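# Line up three lettered blocks alphabetically on mat

## Task

Of the four blocks, three have a letter on their top face. Put those three entirely on the mat, close together in one straight line, ordered A-to-Z from left to right as seen from the midpoint between the two arm bases. Each must have its letter facing up and upright (not rotated or upside down). The fourth block must end up off the mat. The arrangement only counts if it stays in place without the robot holding it. At the end, open the grippers and move the arms away.

## Robot and tools

Robot: two arms, left_arm and right_arm, each with six revolute joints and a parallel gripper. In the shared scene frame the origin sits on the table surface between the arms, +z is up, +x reaches out over the table, and left_arm is mounted on the +y side. The arm names do not say which side of a camera image they appear on.

Tool execute_actions takes {"actions": [...]} with at most one entry, plus an optional "pictures" boolean (images come by default). Three uses:
- Empty list, {"actions": []}: no command, just reports the current state.
- Motion: {"actions": [{"rows": [[...]], "steps": N}]}. N is 1 to 15 control steps of 1/30 s each (15 if omitted). Each row is held for one step; when there are fewer rows than steps, the final row keeps being used. Up to 15 rows.
- Wait: {"actions": [{"steps": N}]} with N up to 300 and no rows. It sends nothing new and returns once N steps have gone by since the previous result; your own thinking time is counted inside that.
A rejected call does nothing to the robot.

Each row is one flat list of exactly 14 numbers covering both arms, always, even if only one arm should move: left_arm waist, shoulder, elbow, forearm roll, wrist pitch, wrist roll, gripper opening, then the same seven for right_arm. The six joint values are absolute target angles in radians in each joint's own space (the same numbers shown under Joint positions), not offsets. To keep an arm still, repeat its current angles. Stated ranges per arm: waist -6.283..6.283, shoulder -2.059..2.094, elbow -3.927..0.192, forearm roll -6.283..6.283, wrist pitch -1.693..3.142, wrist roll -6.283..6.283. True limits may differ by up to 0.010 rad either way. A target more than 0.010 rad outside the stated range, and further out than the joint currently is, gets the whole call refused; a target beyond the real limit is clipped to it, and a "joint sent to its limit" line may appear (possibly about an earlier, still-running action). No such line does not prove there is room left. The opening value is an absolute command from -1 (closed) to +1 (fully open).

Motion limits: joint targets move at most 3.14 rad/s, with about 0.16 s to accelerate, and all joints of one arm are timed to arrive together. Each step, a target is kept within 0.623 rad of the measured angle, and if the commanded pose would shift the gripper more than 70 mm from where it is, the whole arm's targets are pulled back. So big moves need several calls. Between calls the arms keep heading to the last row sent, until everything has nearly stopped or a step is HELD.

Result lines: per arm, end_effector_position (metres) and end_effector_quat_wxyz in the scene frame, plus linear (m/s) and angular (rad/s) velocities. The printed hand position is approximate, worse at long reach. The end-effector point lies between the finger pads when closed, roughly 2 cm behind the fingertips; fingers extend along the gripper's +z and close along its y, and the tips advance about 10 mm along +z while closing. Joint positions and Joint velocities list each arm's six joints (rad, rad/s) then the pad gap in metres (0.084 when fully open). grip_measured is the measured opening on the -1..+1 command scale. "joint command not followed" means a clearance check altered or blocked some joint targets; the rest of the row still ran. HELD marks steps where your row was partly or fully not sent. MOTOR HOT appears at 65 °C; at 80 °C an OVER-TEMPERATURE FAULT brakes that arm until it cools. A torque fault (contact torque reaching a joint's load limit: waist and shoulder 46, elbow and forearm roll 27.6, wrist pitch and wrist roll 18.4 N m, held weight included) stops the arm, backs that joint off slightly, holds 10 s and drops the rest of the call.

Gripping: to hold something, keep commanding an opening well under grip_measured; the bigger the gap, the firmer the squeeze (about 24 N per pad at most for objects up to ~6 cm). Echoing grip_measured still presses lightly, less for wider objects, which may slip. Closing quickly can squeeze harder, sometimes enough to push the fingers open. Brief tugs on held items or pushes on loose blocks may happen.

Tool zoom_image: {"camera": name, "region": [x0, y0, x1, y1]} in pixels of that camera's latest full image, origin top-left, region no larger than 504x504. Cameras, all 672x504: cam_head_left, cam_head_right (fixed head views), cam_left_wrist, cam_right_wrist (ride on the hands; their poses follow the joint readings). Calibration is given in OpenCV form (K, distortion D, T_world_to_cam mapping scene frame to camera frame); it can be off by a couple of degrees and millimetres, and results list cameras whose numbers changed.

Tool finished_scene: {"scene": n} with the current scene number; it ends that scene irreversibly, grades it, and returns the next task if any. Answering without any tool call also ends things.

Avoid: dropping blocks, slamming, shoving hard, letting the arms collide or press on each other, and pushing or knocking anything off the table. Before finishing, release the blocks and lift the arms clear so nothing is supported by the robot.

Each tool is called after "Request:" as name(argument=value, ...) on one line, values as JSON.

## Session

Request:
execute_actions(actions=[])

Request:
zoom_image(camera="cam_head_left", region=[220, 170, 540, 340])

Scene clock: 0.00 s of 7600.00 s.
left_arm: end_effector_position=(+0.2336, +0.3967, +0.2357) grip_measured=+1.00 end_effector_quat_wxyz=(+0.023, +0.268, +0.939, -0.215) end_effector_velocity=(-0.000, +0.000, -0.000) end_effector_angular_velocity=(+0.000, -0.000, +0.001) | right_arm: end_effector_position=(+0.5269, -0.2774, +0.2852) grip_measured=+1.00 end_effector_quat_wxyz=(-0.005, +0.606, +0.795, +0.012) end_effector_velocity=(+0.000, -0.000, -0.000) end_effector_angular_velocity=(-0.000, +0.001, -0.000)
Joint positions: left_arm=[ 0.396 -0.779 -0.502 -0.355  1.543 -2.091  0.084] | right_arm=[ 0.409  0.175 -1.517  0.024  1.329 -1.597  0.084]
Joint velocities: left_arm=[ 0. -0.  0.  0. -0. -0.  0.] | right_arm=[-0.     0.001 -0.     0.    -0.    -0.    -0.   ]
camera_calibration (this result's frames):
cam_left_wrist: T_world_to_cam=[[0.521359, 0.746897, -0.412711, -0.286467], [0.849115, -0.502123, 0.163939, 0.032085], [-0.0847858, -0.43591, -0.895988, 0.535305], [0, 0, 0, 1]] pos_world=[0.167494, 0.463417, 0.356138]
cam_right_wrist: T_world_to_cam=[[0.959766, 0.280593, 0.0107919, -0.397612], [0.280777, -0.959474, -0.0239398, -0.336693], [0.0036372, 0.0260067, -0.999655, 0.425139], [0, 0, 0, 1]] pos_world=[0.474604, -0.222537, 0.421223]

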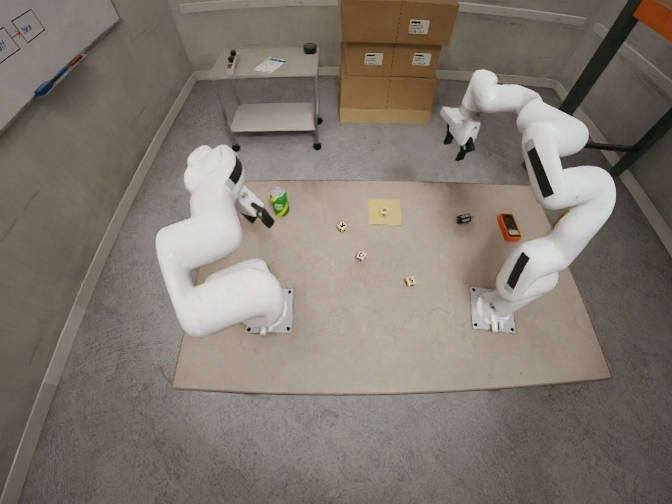

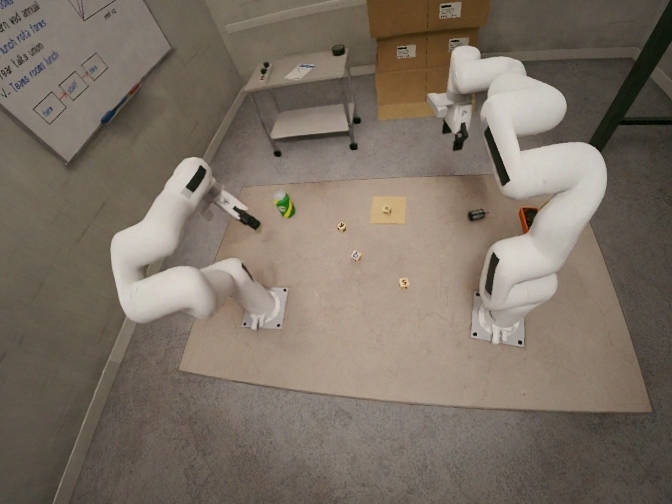

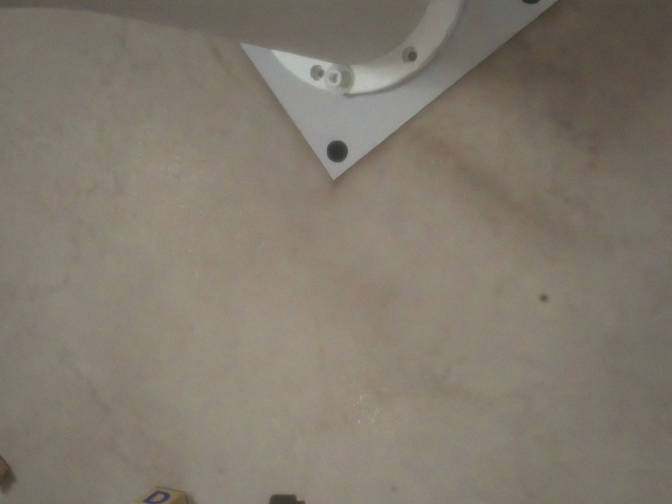

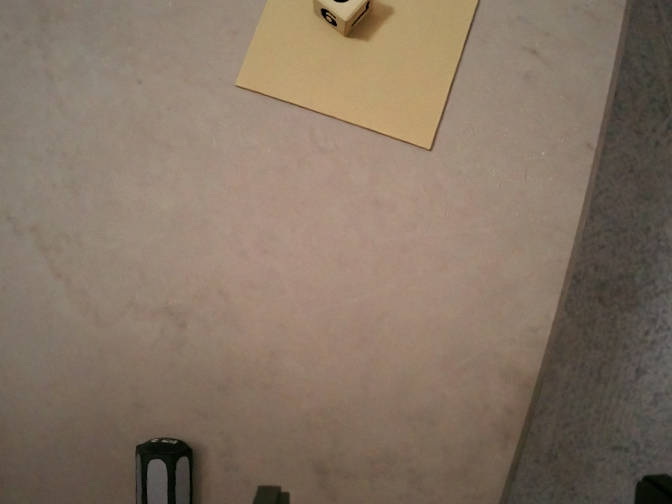

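Region (220, 170, 540, 340) of cam_head_left's 672x504 image, scaled by 1.575, with more detail than that image has; it fills the top 268 rows of this view, and the rest is white.

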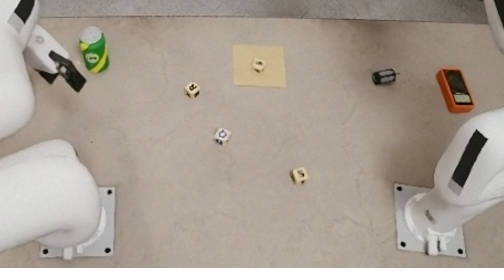

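Request:
zoom_image(camera="cam_head_left", region=[325, 190, 425, 295])

Region (325, 190, 425, 295) of cam_head_left's 672x504 image, scaled by 4.800, with more detail than that image has; it fills the left 480 columns of this view, and the rest is white.

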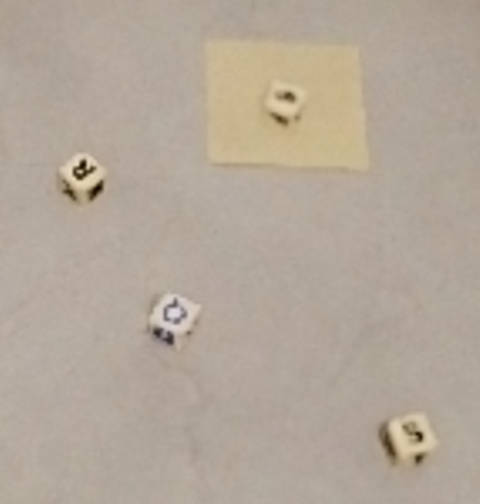

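Request:
execute_actions(actions=[{"rows":[[1.4,-0.779,-0.502,-0.355,1.543,-2.091,1,1.275,0.363,-1.965,0,1.602,-3.39,1]]}], pictures=false)

Request:
execute_actions(actions=[{"steps":45}])

Scene clock: 12.97 s of 7600.00 s.
left_arm: end_effector_position=(+0.1811, +0.5327, +0.2358) grip_measured=+1.00 end_effector_quat_wxyz=(+0.094, -0.059, +0.974, -0.195) end_effector_velocity=(-0.236, +0.276, -0.000) end_effector_angular_velocity=(-0.002, +0.000, +1.656) | right_arm: end_effector_position=(+0.4706, -0.1077, +0.3155) grip_measured=+1.00 end_effector_quat_wxyz=(-0.003, +0.309, +0.951, +0.007) end_effector_velocity=(-0.203, +0.354, +0.051) end_effector_angular_velocity=(-0.020, -0.013, +1.543)
Joint positions: left_arm=[ 1.074 -0.779 -0.502 -0.355  1.543 -2.091  0.084] | right_arm=[ 0.743  0.258 -1.715  0.014  1.449 -1.932  0.084]
Joint velocities: left_arm=[ 1.657  0.002 -0.    -0.     0.     0.    -0.   ] | right_arm=[ 0.745  0.145 -0.346 -0.018  0.211 -0.793  0.   ]
Steps of this call (steps 1 to 90: nothing new was sent; then 9.47 s passed at rest; steps 91 to 105: all 15 steps of this action). Readings (joint positions):
91: left_arm=[0.396 -0.779 -0.502 -0.355 1.543 -2.091] | right_arm=[0.410 0.175 -1.517 0.024 1.329 -1.597]
92: left_arm=[0.401 -0.779 -0.502 -0.355 1.544 -2.091] | right_arm=[0.413 0.177 -1.521 0.024 1.332 -1.603]
94: left_arm=[0.453 -0.779 -0.502 -0.355 1.544 -2.091] | right_arm=[0.454 0.191 -1.552 0.021 1.352 -1.649]
98: left_arm=[0.686 -0.779 -0.502 -0.355 1.543 -2.091] | right_arm=[0.566 0.220 -1.624 0.018 1.394 -1.754]
105: the state above

Scene clock: 14.47 s of 7600.00 s.
left_arm: end_effector_position=(+0.1266, +0.5785, +0.2357) grip_measured=+1.00 end_effector_quat_wxyz=(+0.124, -0.217, +0.952, -0.178) end_effector_velocity=(+0.000, +0.000, +0.000) end_effector_angular_velocity=(+0.001, -0.000, -0.000) | right_arm: end_effector_position=(+0.2620, +0.0950, +0.3506) grip_measured=+1.00 end_effector_quat_wxyz=(-0.000, +0.630, -0.777, +0.000) end_effector_velocity=(-0.001, +0.000, -0.001) end_effector_angular_velocity=(-0.002, +0.001, +0.002)
Joint positions: left_arm=[ 1.4   -0.779 -0.502 -0.355  1.543 -2.091  0.084] | right_arm=[ 1.275  0.363 -1.965 -0.     1.602 -3.39   0.084]
Joint velocities: left_arm=[-0.001 -0.001 -0.    -0.    -0.    -0.     0.   ] | right_arm=[ 0.001  0.     0.001 -0.     0.001 -0.001 -0.   ]
Steps of this call (steps 1 to 45: the robot went on to your last target). Readings (joint positions):
1: left_arm=[1.129 -0.779 -0.502 -0.355 1.543 -2.091] | right_arm=[0.768 0.263 -1.727 0.013 1.457 -1.960]
2: left_arm=[1.184 -0.779 -0.502 -0.355 1.543 -2.091] | right_arm=[0.793 0.268 -1.738 0.012 1.464 -1.988]
4: left_arm=[1.287 -0.779 -0.502 -0.355 1.543 -2.091] | right_arm=[0.841 0.278 -1.761 0.011 1.478 -2.048]
8: left_arm=[1.385 -0.779 -0.502 -0.355 1.543 -2.091] | right_arm=[0.936 0.296 -1.806 0.009 1.505 -2.184]
45: the state above
All arms were judged still, so your last target was given up. Only a new action makes them travel on or press farther. Fingers that are still opening or closing keep moving.
camera_calibration (this result's frames):
cam_left_wrist: T_world_to_cam=[[-0.350099, 0.841058, -0.412374, -0.310654], [0.879516, 0.446631, 0.164233, -0.338615], [0.322309, -0.305192, -0.896089, 0.47834], [0, 0, 0, 1]] pos_world=[0.0348849, 0.5585, 0.356141]
cam_right_wrist: T_world_to_cam=[[-0.981434, 0.191777, -0.00306621, 0.273307], [0.191781, 0.981437, -0.000952809, -0.072635], [0.00282657, -0.00152316, -0.999995, 0.484807], [0, 0, 0, 1]] pos_world=[0.280792, 0.0196113, 0.485573]

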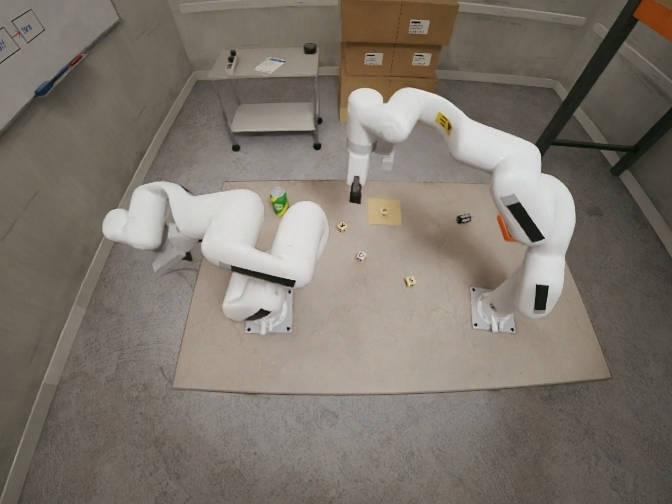

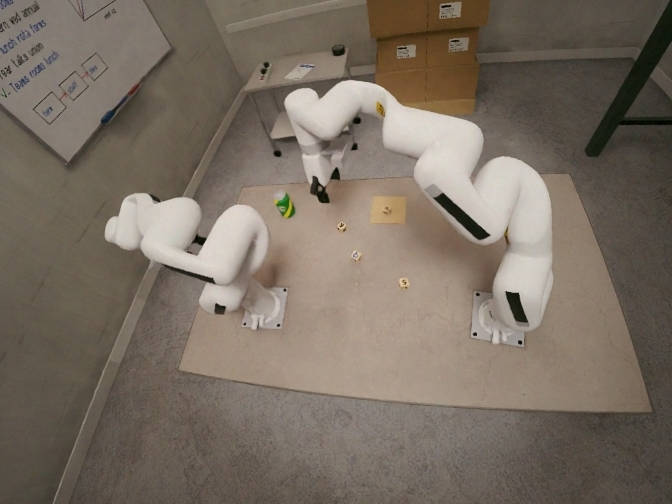

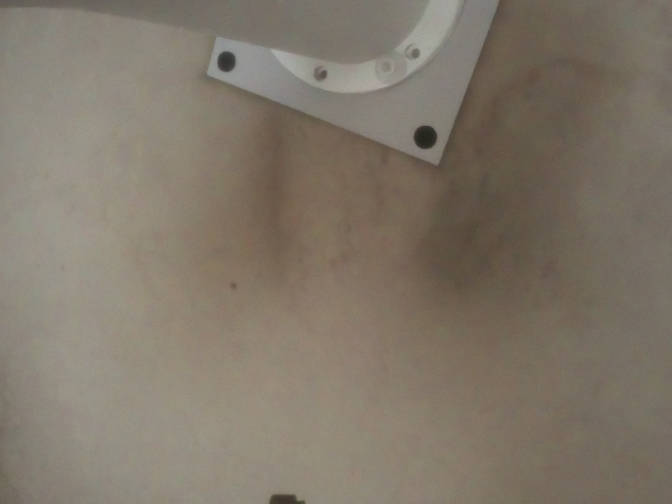

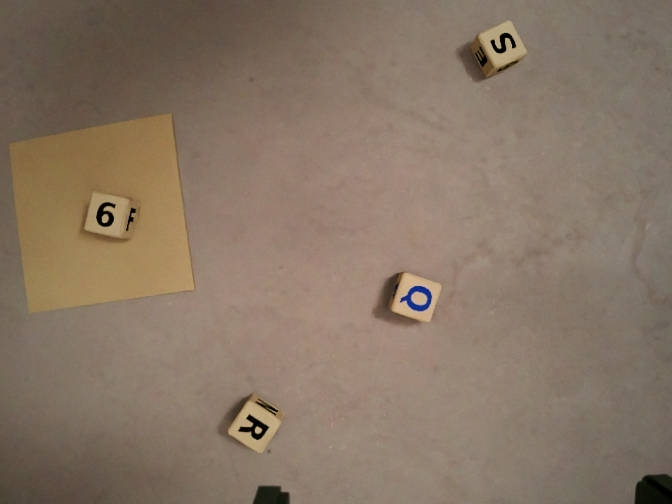

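Request:
zoom_image(camera="cam_right_wrist", region=[210, 380, 310, 470])

Request:
zoom_image(camera="cam_right_wrist", region=[455, 5, 545, 90])

Region (210, 380, 310, 470) of cam_right_wrist's 672x504 image, scaled by 5.040, with more detail than that image has; it fills the top 454 rows of this view, and the rest is white.

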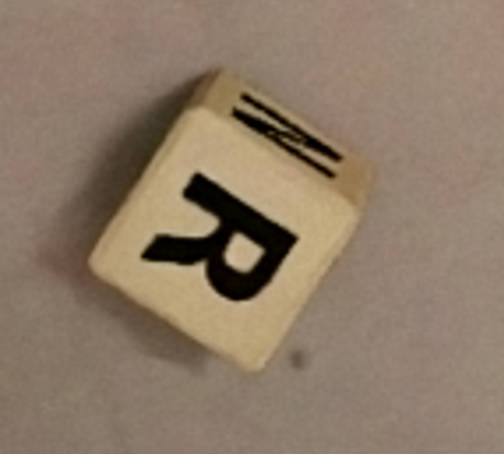

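Region (455, 5, 545, 90) of cam_right_wrist's 672x504 image, scaled by 5.600, with more detail than that image has.

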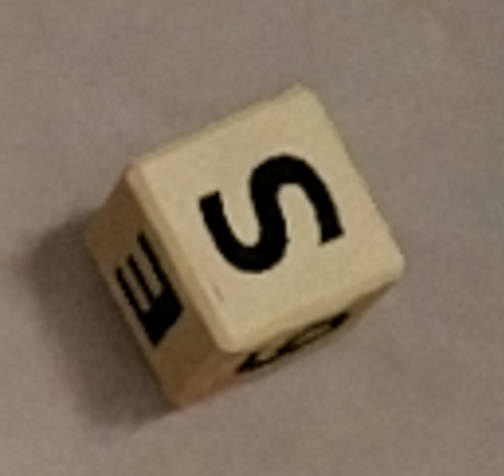

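Request:
execute_actions(actions=[{"rows":[[1.4,0,-1.2,-0.355,1.543,-2.091,1,0.864,0.472,-1.396,0,0.924,-3.608,1]]}], pictures=false)

Request:
execute_actions(actions=[{"steps":35}])

Scene clock: 42.20 s of 7600.00 s.
left_arm: end_effector_position=(+0.1458, +0.7258, +0.2658) grip_measured=+1.00 end_effector_quat_wxyz=(+0.115, -0.221, +0.947, -0.202) end_effector_velocity=(+0.046, +0.354, -0.080) end_effector_angular_velocity=(-0.218, +0.028, +0.000) | right_arm: end_effector_position=(+0.3777, +0.0480, +0.2185) grip_measured=+1.00 end_effector_quat_wxyz=(-0.002, -0.590, +0.807, -0.001) end_effector_velocity=(+0.227, -0.174, -0.301) end_effector_angular_velocity=(+0.006, -0.002, -0.229)
Joint positions: left_arm=[ 1.4   -0.179 -1.048 -0.355  1.543 -2.091  0.084] | right_arm=[ 1.062  0.42  -1.67  -0.     1.255 -3.503  0.084]
Joint velocities: left_arm=[ 0.     1.455 -1.234  0.    -0.001  0.     0.   ] | right_arm=[-0.486  0.13   0.672  0.001 -0.807 -0.257  0.   ]
Steps of this call (steps 1 to 90: nothing new was sent; then 24.23 s passed at rest; steps 91 to 105: all 15 steps of this action). Readings (joint positions):
91: left_arm=[1.400 -0.779 -0.502 -0.355 1.543 -2.091] | right_arm=[1.275 0.363 -1.965 0.000 1.602 -3.390]
92: left_arm=[1.400 -0.774 -0.507 -0.355 1.543 -2.091] | right_arm=[1.273 0.363 -1.961 0.000 1.595 -3.392]
94: left_arm=[1.400 -0.722 -0.557 -0.355 1.545 -2.091] | right_arm=[1.247 0.366 -1.925 0.001 1.550 -3.408]
98: left_arm=[1.400 -0.529 -0.752 -0.355 1.543 -2.091] | right_arm=[1.176 0.391 -1.826 -0.000 1.444 -3.443]
105: the state above

Scene clock: 43.37 s of 7600.00 s.
left_arm: end_effector_position=(+0.1515, +0.7690, +0.2517) grip_measured=+1.00 end_effector_quat_wxyz=(+0.110, -0.222, +0.945, -0.214) end_effector_velocity=(+0.000, -0.000, +0.000) end_effector_angular_velocity=(-0.001, -0.000, -0.001) | right_arm: end_effector_position=(+0.4490, -0.0432, +0.1001) grip_measured=+1.00 end_effector_quat_wxyz=(+0.000, -0.552, +0.834, +0.000) end_effector_velocity=(-0.000, -0.001, -0.001) end_effector_angular_velocity=(-0.001, +0.002, -0.001)
Joint positions: left_arm=[ 1.4   -0.    -1.2   -0.355  1.543 -2.091  0.084] | right_arm=[ 0.864  0.472 -1.396  0.     0.924 -3.608  0.084]
Joint velocities: left_arm=[-0.    -0.    -0.001  0.     0.001 -0.    -0.   ] | right_arm=[-0.001 -0.     0.001  0.001  0.     0.     0.   ]
Steps of this call (steps 1 to 30: the robot went on to your last target; steps 31 to 35: nothing new was sent). Readings (joint positions):
1: left_arm=[1.400 -0.131 -1.088 -0.355 1.543 -2.091] | right_arm=[1.046 0.424 -1.648 -0.000 1.228 -3.511]
2: left_arm=[1.400 -0.089 -1.123 -0.355 1.542 -2.091] | right_arm=[1.029 0.429 -1.625 -0.000 1.201 -3.520]
4: left_arm=[1.400 -0.031 -1.169 -0.355 1.542 -2.091] | right_arm=[0.997 0.437 -1.580 -0.000 1.146 -3.537]
8: left_arm=[1.400 -0.005 -1.195 -0.355 1.543 -2.091] | right_arm=[0.931 0.454 -1.489 -0.000 1.037 -3.572]
35: the state above
All arms were judged still, so your last target was given up. Only a new action makes them travel on or press farther. Fingers that are still opening or closing keep moving.
camera_calibration (this result's frames):
cam_left_wrist: T_world_to_cam=[[-0.354748, 0.805416, -0.474825, -0.411798], [0.880997, 0.457998, 0.118668, -0.445698], [0.313046, -0.376222, -0.872043, 0.592779], [0, 0, 0, 1]] pos_world=[0.0610068, 0.758814, 0.374287]
cam_right_wrist: T_world_to_cam=[[-0.926546, 0.376168, -0.00311107, 0.465922], [0.376172, 0.926549, -0.000843092, -0.0582555], [0.00256542, -0.00195146, -0.999995, 0.233628], [0, 0, 0, 1]] pos_world=[0.453013, -0.120832, 0.235027]

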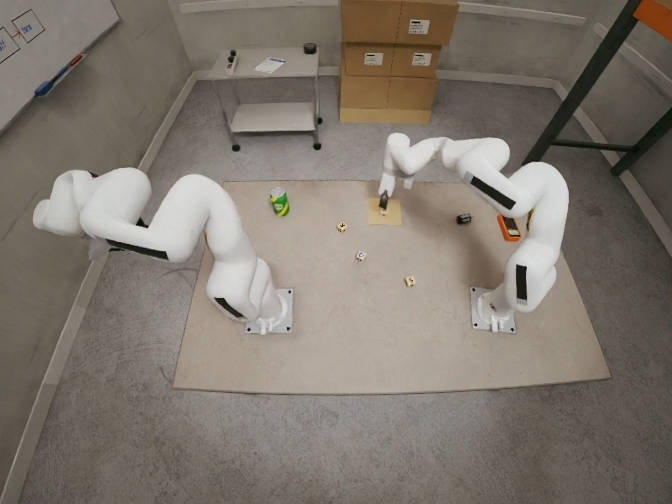

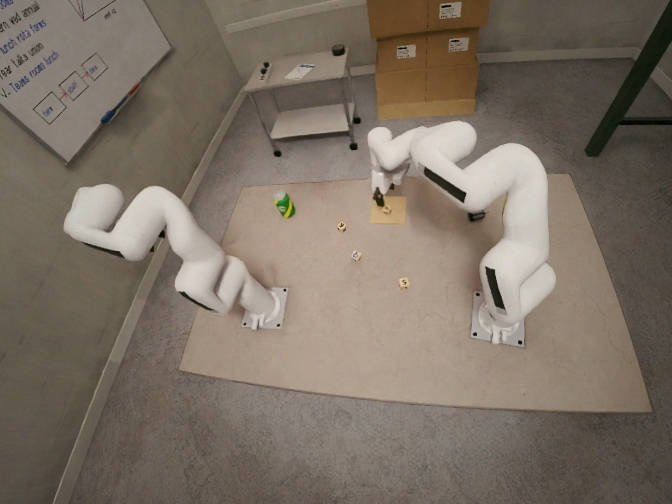

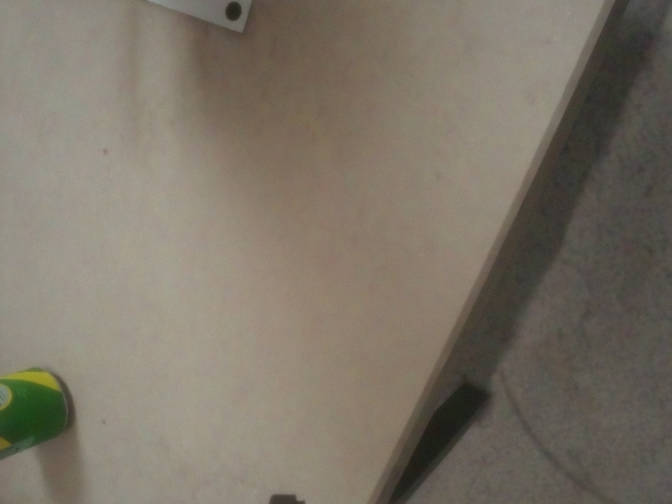

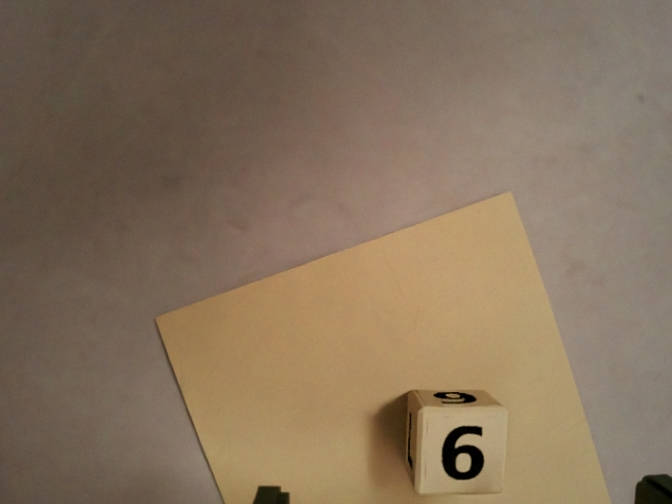

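Request:
execute_actions(actions=[{"rows":[[1.4,0,-1.2,-0.355,1.543,-2.091,1,0.876,0.584,-1.326,0,0.742,-3.596,1]]}], pictures=false)

Request:
execute_actions(actions=[{"rows":[[1.4,0,-1.2,-0.355,1.543,-2.091,1,0.876,0.584,-1.326,0,0.742,-3.596,-0.7]]}], pictures=false)

Request:
execute_actions(actions=[{"rows":[[1.4,0,-1.2,-0.355,1.543,-2.091,1,0.876,0.472,-1.396,0,0.924,-3.596,-0.7]],"steps":9}], pictures=false)

Request:
execute_actions(actions=[{"rows":[[1.4,0,-1.2,-0.355,1.543,-2.091,1,0.5,0.25,-0.99,0,0.74,-4.3,-0.7]]}], pictures=false)

Request:
execute_actions(actions=[{"steps":12}], pictures=false)

Request:
execute_actions(actions=[{"rows":[[1.4,0,-1.2,-0.355,1.543,-2.091,1,0.5,0.356,-0.958,0,0.602,-4.3,-0.7]]}], pictures=false)

Request:
execute_actions(actions=[{"rows":[[1.4,0,-1.2,-0.355,1.543,-2.091,1,0.5,0.356,-0.958,0,0.602,-4.3,1]],"steps":12}], pictures=false)

Request:
execute_actions(actions=[{"rows":[[1.4,0,-1.2,-0.355,1.543,-2.091,1,0.5,0.2,-1.0,0,0.8,-4.3,1]],"steps":9}], pictures=false)

Request:
execute_actions(actions=[{"rows":[[1.4,0,-1.2,-0.355,1.543,-2.091,1,1.314,0.315,-1.159,0,0.844,-6.21,1]]}], pictures=false)

Request:
execute_actions(actions=[{"steps":40}])

Scene clock: 70.67 s of 7600.00 s.
left_arm: end_effector_position=(+0.1515, +0.7690, +0.2517) grip_measured=+1.00 end_effector_quat_wxyz=(+0.110, -0.222, +0.945, -0.214) end_effector_velocity=(-0.000, +0.000, +0.001) end_effector_angular_velocity=(+0.002, -0.000, +0.000) | right_arm: end_effector_position=(+0.4410, -0.0412, +0.0262) grip_measured=+1.00 end_effector_quat_wxyz=(+0.003, -0.552, +0.834, +0.000) end_effector_velocity=(-0.005, -0.003, -0.007) end_effector_angular_velocity=(-0.007, +0.009, +0.000)
Joint positions: left_arm=[ 1.4   -0.    -1.2   -0.355  1.543 -2.091  0.084] | right_arm=[ 0.876  0.581 -1.329 -0.     0.742 -3.596  0.084]
Joint velocities: left_arm=[ 0.    -0.002  0.     0.    -0.     0.    -0.   ] | right_arm=[ 0.001  0.004  0.014  0.001 -0.007  0.001 -0.   ]
Steps of this call (steps 1 to 90: nothing new was sent; then 23.80 s passed at rest; steps 91 to 105: all 15 steps of this action). Readings (joint positions):
91: left_arm=[1.400 -0.000 -1.200 -0.355 1.543 -2.091] | right_arm=[0.864 0.472 -1.396 -0.000 0.924 -3.608]
92: left_arm=[1.400 0.000 -1.200 -0.355 1.543 -2.091] | right_arm=[0.864 0.474 -1.395 -0.000 0.917 -3.608]
94: left_arm=[1.400 -0.000 -1.200 -0.355 1.543 -2.091] | right_arm=[0.867 0.498 -1.382 -0.000 0.866 -3.604]
98: left_arm=[1.400 0.000 -1.200 -0.355 1.543 -2.091] | right_arm=[0.875 0.579 -1.326 0.000 0.767 -3.598]
105: the state above

Scene clock: 71.17 s of 7600.00 s.
left_arm: end_effector_position=(+0.1515, +0.7690, +0.2517) grip_measured=+1.00 end_effector_quat_wxyz=(+0.110, -0.222, +0.945, -0.214) end_effector_velocity=(+0.000, -0.000, +0.000) end_effector_angular_velocity=(+0.000, +0.000, +0.000) | right_arm: end_effector_position=(+0.4408, -0.0415, +0.0255) grip_measured=-0.33 end_effector_quat_wxyz=(+0.003, -0.552, +0.834, +0.000) end_effector_velocity=(-0.001, -0.001, -0.002) end_effector_angular_velocity=(-0.003, +0.003, +0.000)
Joint positions: left_arm=[ 1.4    0.    -1.2   -0.355  1.543 -2.091  0.084] | right_arm=[ 0.876  0.582 -1.328 -0.     0.741 -3.596  0.03 ]
Joint velocities: left_arm=[-0.    -0.001  0.001  0.    -0.    -0.     0.   ] | right_arm=[ 0.     0.002  0.003 -0.    -0.     0.     0.   ]
Steps of this call (steps 1 to 15: all 15 steps of this action). Readings (joint positions):
1: left_arm=[1.400 0.000 -1.200 -0.355 1.543 -2.091] | right_arm=[0.876 0.581 -1.329 -0.000 0.742 -3.596]
2: left_arm=[1.400 -0.000 -1.200 -0.355 1.543 -2.091] | right_arm=[0.876 0.582 -1.328 -0.000 0.742 -3.596]
4: left_arm=[1.400 -0.000 -1.200 -0.355 1.543 -2.091] | right_arm=[0.876 0.583 -1.326 -0.000 0.742 -3.596]
8: left_arm=[1.400 0.000 -1.200 -0.355 1.543 -2.091] | right_arm=[0.876 0.582 -1.328 -0.000 0.741 -3.596]
15: the state above

Scene clock: 71.47 s of 7600.00 s.
left_arm: end_effector_position=(+0.1515, +0.7690, +0.2517) grip_measured=+1.00 end_effector_quat_wxyz=(+0.110, -0.222, +0.945, -0.214) end_effector_velocity=(-0.000, -0.000, -0.000) end_effector_angular_velocity=(-0.001, -0.000, +0.000) | right_arm: end_effector_position=(+0.4482, -0.0347, +0.1025) grip_measured=-0.33 end_effector_quat_wxyz=(+0.009, -0.552, +0.834, +0.001) end_effector_velocity=(+0.003, +0.002, +0.096) end_effector_angular_velocity=(+0.012, -0.014, -0.001)
Joint positions: left_arm=[ 1.4   -0.    -1.2   -0.355  1.543 -2.091  0.084] | right_arm=[ 0.876  0.472 -1.399 -0.     0.909 -3.596  0.03 ]
Joint velocities: left_arm=[ 0.001  0.     0.    -0.     0.001  0.     0.   ] | right_arm=[-0.001 -0.139 -0.079 -0.     0.199  0.    -0.   ]
Steps of this call (steps 1 to 9: all 9 steps of this action). Readings (joint positions):
1: left_arm=[1.400 -0.000 -1.200 -0.355 1.543 -2.091] | right_arm=[0.876 0.582 -1.328 -0.000 0.742 -3.596]
2: left_arm=[1.400 -0.000 -1.200 -0.355 1.543 -2.091] | right_arm=[0.876 0.580 -1.329 0.000 0.748 -3.596]
4: left_arm=[1.400 -0.000 -1.200 -0.355 1.543 -2.091] | right_arm=[0.876 0.559 -1.338 0.000 0.802 -3.596]
8: left_arm=[1.400 -0.000 -1.200 -0.355 1.543 -2.091] | right_arm=[0.876 0.479 -1.394 0.000 0.901 -3.596]
9: the state above

Scene clock: 71.97 s of 7600.00 s.
left_arm: end_effector_position=(+0.1515, +0.7690, +0.2517) grip_measured=+1.00 end_effector_quat_wxyz=(+0.110, -0.222, +0.945, -0.214) end_effector_velocity=(-0.000, -0.000, +0.000) end_effector_angular_velocity=(-0.000, -0.000, -0.000) | right_arm: end_effector_position=(+0.4744, -0.2011, +0.0825) grip_measured=-0.33 end_effector_quat_wxyz=(+0.000, +0.648, -0.762, -0.000) end_effector_velocity=(-0.003, -0.383, -0.036) end_effector_angular_velocity=(+0.005, -0.007, +0.630)
Joint positions: left_arm=[ 1.4   -0.    -1.2   -0.355  1.543 -2.091  0.084] | right_arm=[ 0.592  0.306 -1.089 -0.     0.784 -4.121  0.03 ]
Joint velocities: left_arm=[ 0.    -0.001 -0.     0.     0.001  0.    -0.   ] | right_arm=[-0.681 -0.413  0.727  0.001 -0.323 -1.312 -0.   ]
Steps of this call (steps 1 to 15: all 15 steps of this action). Readings (joint positions):
1: left_arm=[1.400 -0.000 -1.200 -0.355 1.543 -2.091] | right_arm=[0.876 0.469 -1.399 -0.000 0.915 -3.596]
2: left_arm=[1.400 0.000 -1.200 -0.355 1.543 -2.091] | right_arm=[0.874 0.468 -1.394 0.000 0.916 -3.602]
4: left_arm=[1.400 0.000 -1.200 -0.355 1.543 -2.091] | right_arm=[0.846 0.454 -1.356 0.000 0.901 -3.655]
8: left_arm=[1.400 0.000 -1.200 -0.355 1.543 -2.091] | right_arm=[0.748 0.400 -1.257 -0.000 0.858 -3.818]
15: the state above

Scene clock: 72.37 s of 7600.00 s.
left_arm: end_effector_position=(+0.1515, +0.7690, +0.2517) grip_measured=+1.00 end_effector_quat_wxyz=(+0.110, -0.222, +0.945, -0.214) end_effector_velocity=(+0.000, +0.000, -0.000) end_effector_angular_velocity=(-0.000, -0.000, -0.001) | right_arm: end_effector_position=(+0.4707, -0.2510, +0.0774) grip_measured=-0.33 end_effector_quat_wxyz=(-0.000, +0.681, -0.732, +0.000) end_effector_velocity=(-0.002, -0.005, -0.002) end_effector_angular_velocity=(-0.002, +0.003, +0.005)
Joint positions: left_arm=[ 1.4   -0.    -1.2   -0.355  1.543 -2.091  0.084] | right_arm=[ 0.502  0.251 -0.991  0.     0.74  -4.299  0.03 ]
Joint velocities: left_arm=[-0.     0.001 -0.001  0.     0.     0.     0.   ] | right_arm=[-0.008 -0.003  0.01  -0.001 -0.003 -0.012 -0.   ]
Steps of this call (steps 1 to 12: the robot went on to your last target). Readings (joint positions):
1: left_arm=[1.400 0.000 -1.200 -0.355 1.543 -2.091] | right_arm=[0.569 0.292 -1.065 -0.000 0.773 -4.164]
2: left_arm=[1.400 -0.000 -1.200 -0.355 1.543 -2.091] | right_arm=[0.548 0.280 -1.042 -0.000 0.764 -4.204]
4: left_arm=[1.400 0.000 -1.200 -0.355 1.543 -2.091] | right_arm=[0.517 0.261 -1.010 -0.000 0.750 -4.261]
8: left_arm=[1.400 0.000 -1.200 -0.355 1.543 -2.091] | right_arm=[0.503 0.252 -0.993 0.000 0.741 -4.294]
12: the state above

Scene clock: 72.87 s of 7600.00 s.
left_arm: end_effector_position=(+0.1515, +0.7690, +0.2517) grip_measured=+1.00 end_effector_quat_wxyz=(+0.110, -0.222, +0.945, -0.214) end_effector_velocity=(+0.000, +0.000, +0.000) end_effector_angular_velocity=(+0.001, -0.000, -0.000) | right_arm: end_effector_position=(+0.4686, -0.2526, +0.0265) grip_measured=-0.33 end_effector_quat_wxyz=(-0.001, +0.681, -0.732, +0.001) end_effector_velocity=(-0.008, -0.003, -0.009) end_effector_angular_velocity=(-0.006, +0.019, -0.002)
Joint positions: left_arm=[ 1.4   -0.    -1.2   -0.355  1.543 -2.091  0.084] | right_arm=[ 0.5    0.354 -0.96  -0.     0.602 -4.3    0.03 ]
Joint velocities: left_arm=[-0.    -0.001  0.    -0.    -0.    -0.     0.   ] | right_arm=[-0.001  0.009  0.014  0.001 -0.002  0.     0.   ]
Steps of this call (steps 1 to 15: all 15 steps of this action). Readings (joint positions):
1: left_arm=[1.400 -0.000 -1.200 -0.355 1.543 -2.091] | right_arm=[0.502 0.251 -0.991 0.000 0.740 -4.299]
2: left_arm=[1.400 0.000 -1.200 -0.355 1.543 -2.091] | right_arm=[0.501 0.254 -0.990 -0.000 0.733 -4.299]
4: left_arm=[1.400 -0.000 -1.200 -0.355 1.543 -2.091] | right_arm=[0.501 0.285 -0.984 -0.000 0.685 -4.300]
8: left_arm=[1.400 0.000 -1.200 -0.355 1.543 -2.091] | right_arm=[0.500 0.354 -0.954 0.000 0.617 -4.300]
15: the state above

Scene clock: 73.27 s of 7600.00 s.
left_arm: end_effector_position=(+0.1515, +0.7690, +0.2517) grip_measured=+1.00 end_effector_quat_wxyz=(+0.110, -0.222, +0.945, -0.214) end_effector_velocity=(-0.000, +0.000, -0.001) end_effector_angular_velocity=(-0.000, +0.000, +0.001) | right_arm: end_effector_position=(+0.4676, -0.2530, +0.0252) grip_measured=+1.00 end_effector_quat_wxyz=(-0.000, +0.681, -0.733, +0.000) end_effector_velocity=(-0.002, -0.001, -0.002) end_effector_angular_velocity=(-0.001, +0.004, -0.001)
Joint positions: left_arm=[ 1.4   -0.    -1.2   -0.355  1.543 -2.091  0.084] | right_arm=[ 0.5    0.356 -0.958 -0.     0.602 -4.3    0.084]
Joint velocities: left_arm=[ 0.001  0.001  0.    -0.    -0.001  0.    -0.   ] | right_arm=[-0.     0.002  0.003  0.001  0.     0.001  0.001]
Steps of this call (steps 1 to 12: all 12 steps of this action). Readings (joint positions):
1: left_arm=[1.400 -0.000 -1.200 -0.355 1.543 -2.091] | right_arm=[0.500 0.355 -0.959 -0.000 0.602 -4.300]
2: left_arm=[1.400 -0.000 -1.200 -0.355 1.543 -2.091] | right_arm=[0.500 0.355 -0.959 -0.000 0.602 -4.300]
4: left_arm=[1.400 0.000 -1.200 -0.355 1.543 -2.091] | right_arm=[0.500 0.355 -0.958 -0.000 0.602 -4.300]
8: left_arm=[1.400 -0.000 -1.200 -0.355 1.543 -2.091] | right_arm=[0.500 0.356 -0.958 -0.000 0.602 -4.300]
12: the state above

Scene clock: 73.57 s of 7600.00 s.
left_arm: end_effector_position=(+0.1515, +0.7690, +0.2517) grip_measured=+1.00 end_effector_quat_wxyz=(+0.110, -0.222, +0.945, -0.214) end_effector_velocity=(+0.000, -0.000, -0.001) end_effector_angular_velocity=(-0.002, +0.000, -0.001) | right_arm: end_effector_position=(+0.4749, -0.2504, +0.1031) grip_measured=+1.00 end_effector_quat_wxyz=(-0.009, +0.681, -0.732, +0.004) end_effector_velocity=(-0.025, -0.009, +0.065) end_effector_angular_velocity=(-0.021, +0.061, -0.001)
Joint positions: left_arm=[ 1.4    0.    -1.2   -0.355  1.543 -2.091  0.084] | right_arm=[ 0.5    0.202 -1.006 -0.     0.783 -4.3    0.084]
Joint velocities: left_arm=[-0.     0.002 -0.     0.     0.    -0.    -0.   ] | right_arm=[-0.001 -0.158 -0.018 -0.     0.241  0.    -0.   ]
Steps of this call (steps 1 to 9: all 9 steps of this action). Readings (joint positions):
1: left_arm=[1.400 -0.000 -1.200 -0.355 1.543 -2.091] | right_arm=[0.500 0.356 -0.958 -0.000 0.602 -4.300]
2: left_arm=[1.400 0.000 -1.200 -0.355 1.543 -2.091] | right_arm=[0.500 0.353 -0.958 0.000 0.609 -4.300]
4: left_arm=[1.400 0.000 -1.200 -0.355 1.543 -2.091] | right_arm=[0.500 0.318 -0.964 0.000 0.662 -4.300]
8: left_arm=[1.400 -0.000 -1.200 -0.355 1.543 -2.091] | right_arm=[0.500 0.211 -1.003 -0.000 0.773 -4.300]
9: the state above

Scene clock: 74.07 s of 7600.00 s.
left_arm: end_effector_position=(+0.1515, +0.7690, +0.2517) grip_measured=+1.00 end_effector_quat_wxyz=(+0.110, -0.222, +0.945, -0.214) end_effector_velocity=(-0.000, -0.000, -0.001) end_effector_angular_velocity=(-0.003, +0.000, -0.000) | right_arm: end_effector_position=(+0.3973, -0.0902, +0.0991) grip_measured=+1.00 end_effector_quat_wxyz=(-0.000, +0.898, -0.441, +0.000) end_effector_velocity=(-0.229, +0.326, +0.001) end_effector_angular_velocity=(-0.000, -0.000, +1.752)
Joint positions: left_arm=[ 1.4    0.    -1.2   -0.355  1.543 -2.091  0.084] | right_arm=[ 0.859  0.258 -1.076  0.     0.817 -4.671  0.084]
Joint velocities: left_arm=[0.    0.002 0.001 0.    0.001 0.    0.   ] | right_arm=[ 0.789  0.1   -0.144 -0.001  0.044 -0.963  0.   ]
Steps of this call (steps 1 to 15: all 15 steps of this action). Readings (joint positions):
1: left_arm=[1.400 0.000 -1.200 -0.355 1.543 -2.091] | right_arm=[0.500 0.199 -1.005 -0.000 0.789 -4.300]
2: left_arm=[1.400 0.000 -1.200 -0.355 1.543 -2.091] | right_arm=[0.504 0.201 -1.004 -0.000 0.793 -4.306]
4: left_arm=[1.400 0.000 -1.200 -0.355 1.543 -2.091] | right_arm=[0.547 0.213 -1.012 -0.000 0.798 -4.354]
8: left_arm=[1.400 0.000 -1.200 -0.355 1.543 -2.091] | right_arm=[0.669 0.233 -1.040 -0.000 0.806 -4.470]
15: the state above

Scene clock: 75.40 s of 7600.00 s.
left_arm: end_effector_position=(+0.1515, +0.7690, +0.2517) grip_measured=+1.00 end_effector_quat_wxyz=(+0.110, -0.222, +0.945, -0.214) end_effector_velocity=(+0.000, +0.000, -0.000) end_effector_angular_velocity=(-0.000, +0.000, -0.000) | right_arm: end_effector_position=(+0.2239, +0.0637, +0.0998) grip_measured=+1.00 end_effector_quat_wxyz=(+0.000, +0.858, +0.514, +0.000) end_effector_velocity=(-0.001, +0.000, +0.000) end_effector_angular_velocity=(+0.000, +0.000, +0.002)
Joint positions: left_arm=[ 1.4   -0.    -1.2   -0.355  1.543 -2.091  0.084] | right_arm=[ 1.314  0.315 -1.159 -0.     0.844 -6.21   0.084]
Joint velocities: left_arm=[-0.     0.001 -0.    -0.    -0.    -0.    -0.   ] | right_arm=[ 0.002 -0.001 -0.     0.001  0.001 -0.001  0.   ]
Steps of this call (steps 1 to 40: the robot went on to your last target). Readings (joint positions):
1: left_arm=[1.400 -0.000 -1.200 -0.355 1.543 -2.091] | right_arm=[0.886 0.262 -1.080 0.000 0.819 -4.704]
2: left_arm=[1.400 0.000 -1.200 -0.355 1.543 -2.091] | right_arm=[0.912 0.265 -1.085 0.000 0.820 -4.739]
4: left_arm=[1.400 0.000 -1.200 -0.355 1.543 -2.091] | right_arm=[0.963 0.271 -1.094 0.000 0.823 -4.813]
8: left_arm=[1.400 -0.000 -1.200 -0.355 1.543 -2.091] | right_arm=[1.061 0.284 -1.113 0.000 0.829 -4.987]
40: the state above
camera_calibration (this result's frames):
cam_left_wrist: T_world_to_cam=[[-0.35475, 0.805407, -0.474839, -0.411792], [0.880997, 0.458, 0.118658, -0.445697], [0.313044, -0.376238, -0.872037, 0.592783], [0, 0, 0, 1]] pos_world=[0.0610071, 0.758817, 0.374279]
cam_right_wrist: T_world_to_cam=[[0.888981, -0.457934, -0.00304446, -0.136283], [-0.457939, -0.888983, -0.000942295, 0.229885], [-0.00227497, 0.00223186, -0.999995, 0.234922], [0, 0, 0, 1]] pos_world=[0.226961, 0.141431, 0.234722]

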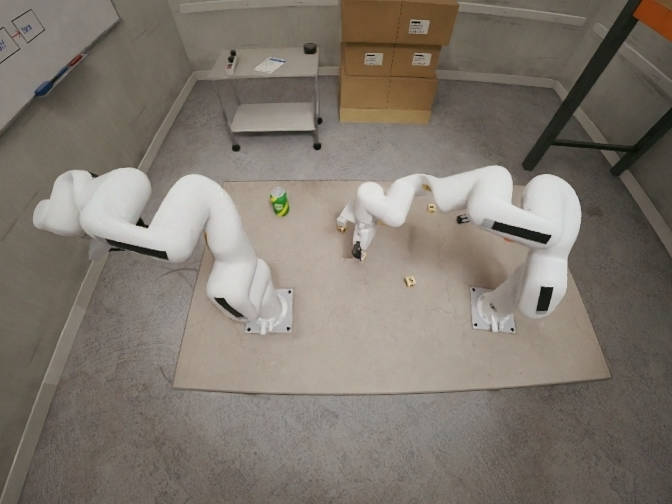

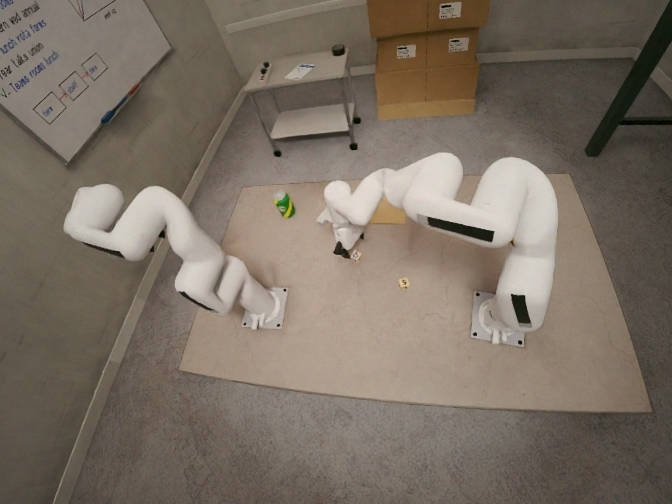

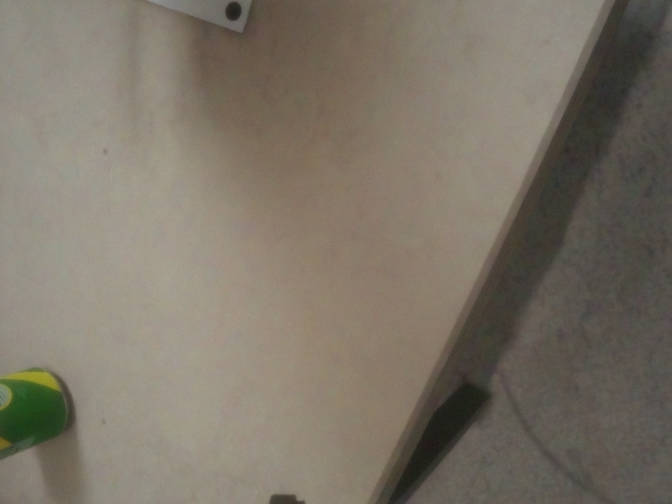

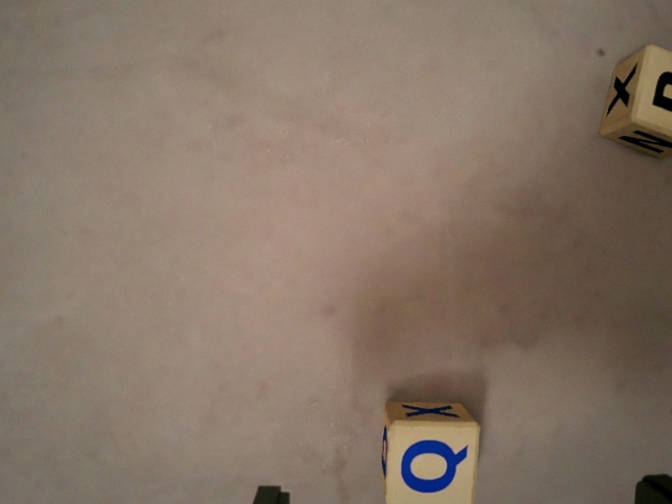

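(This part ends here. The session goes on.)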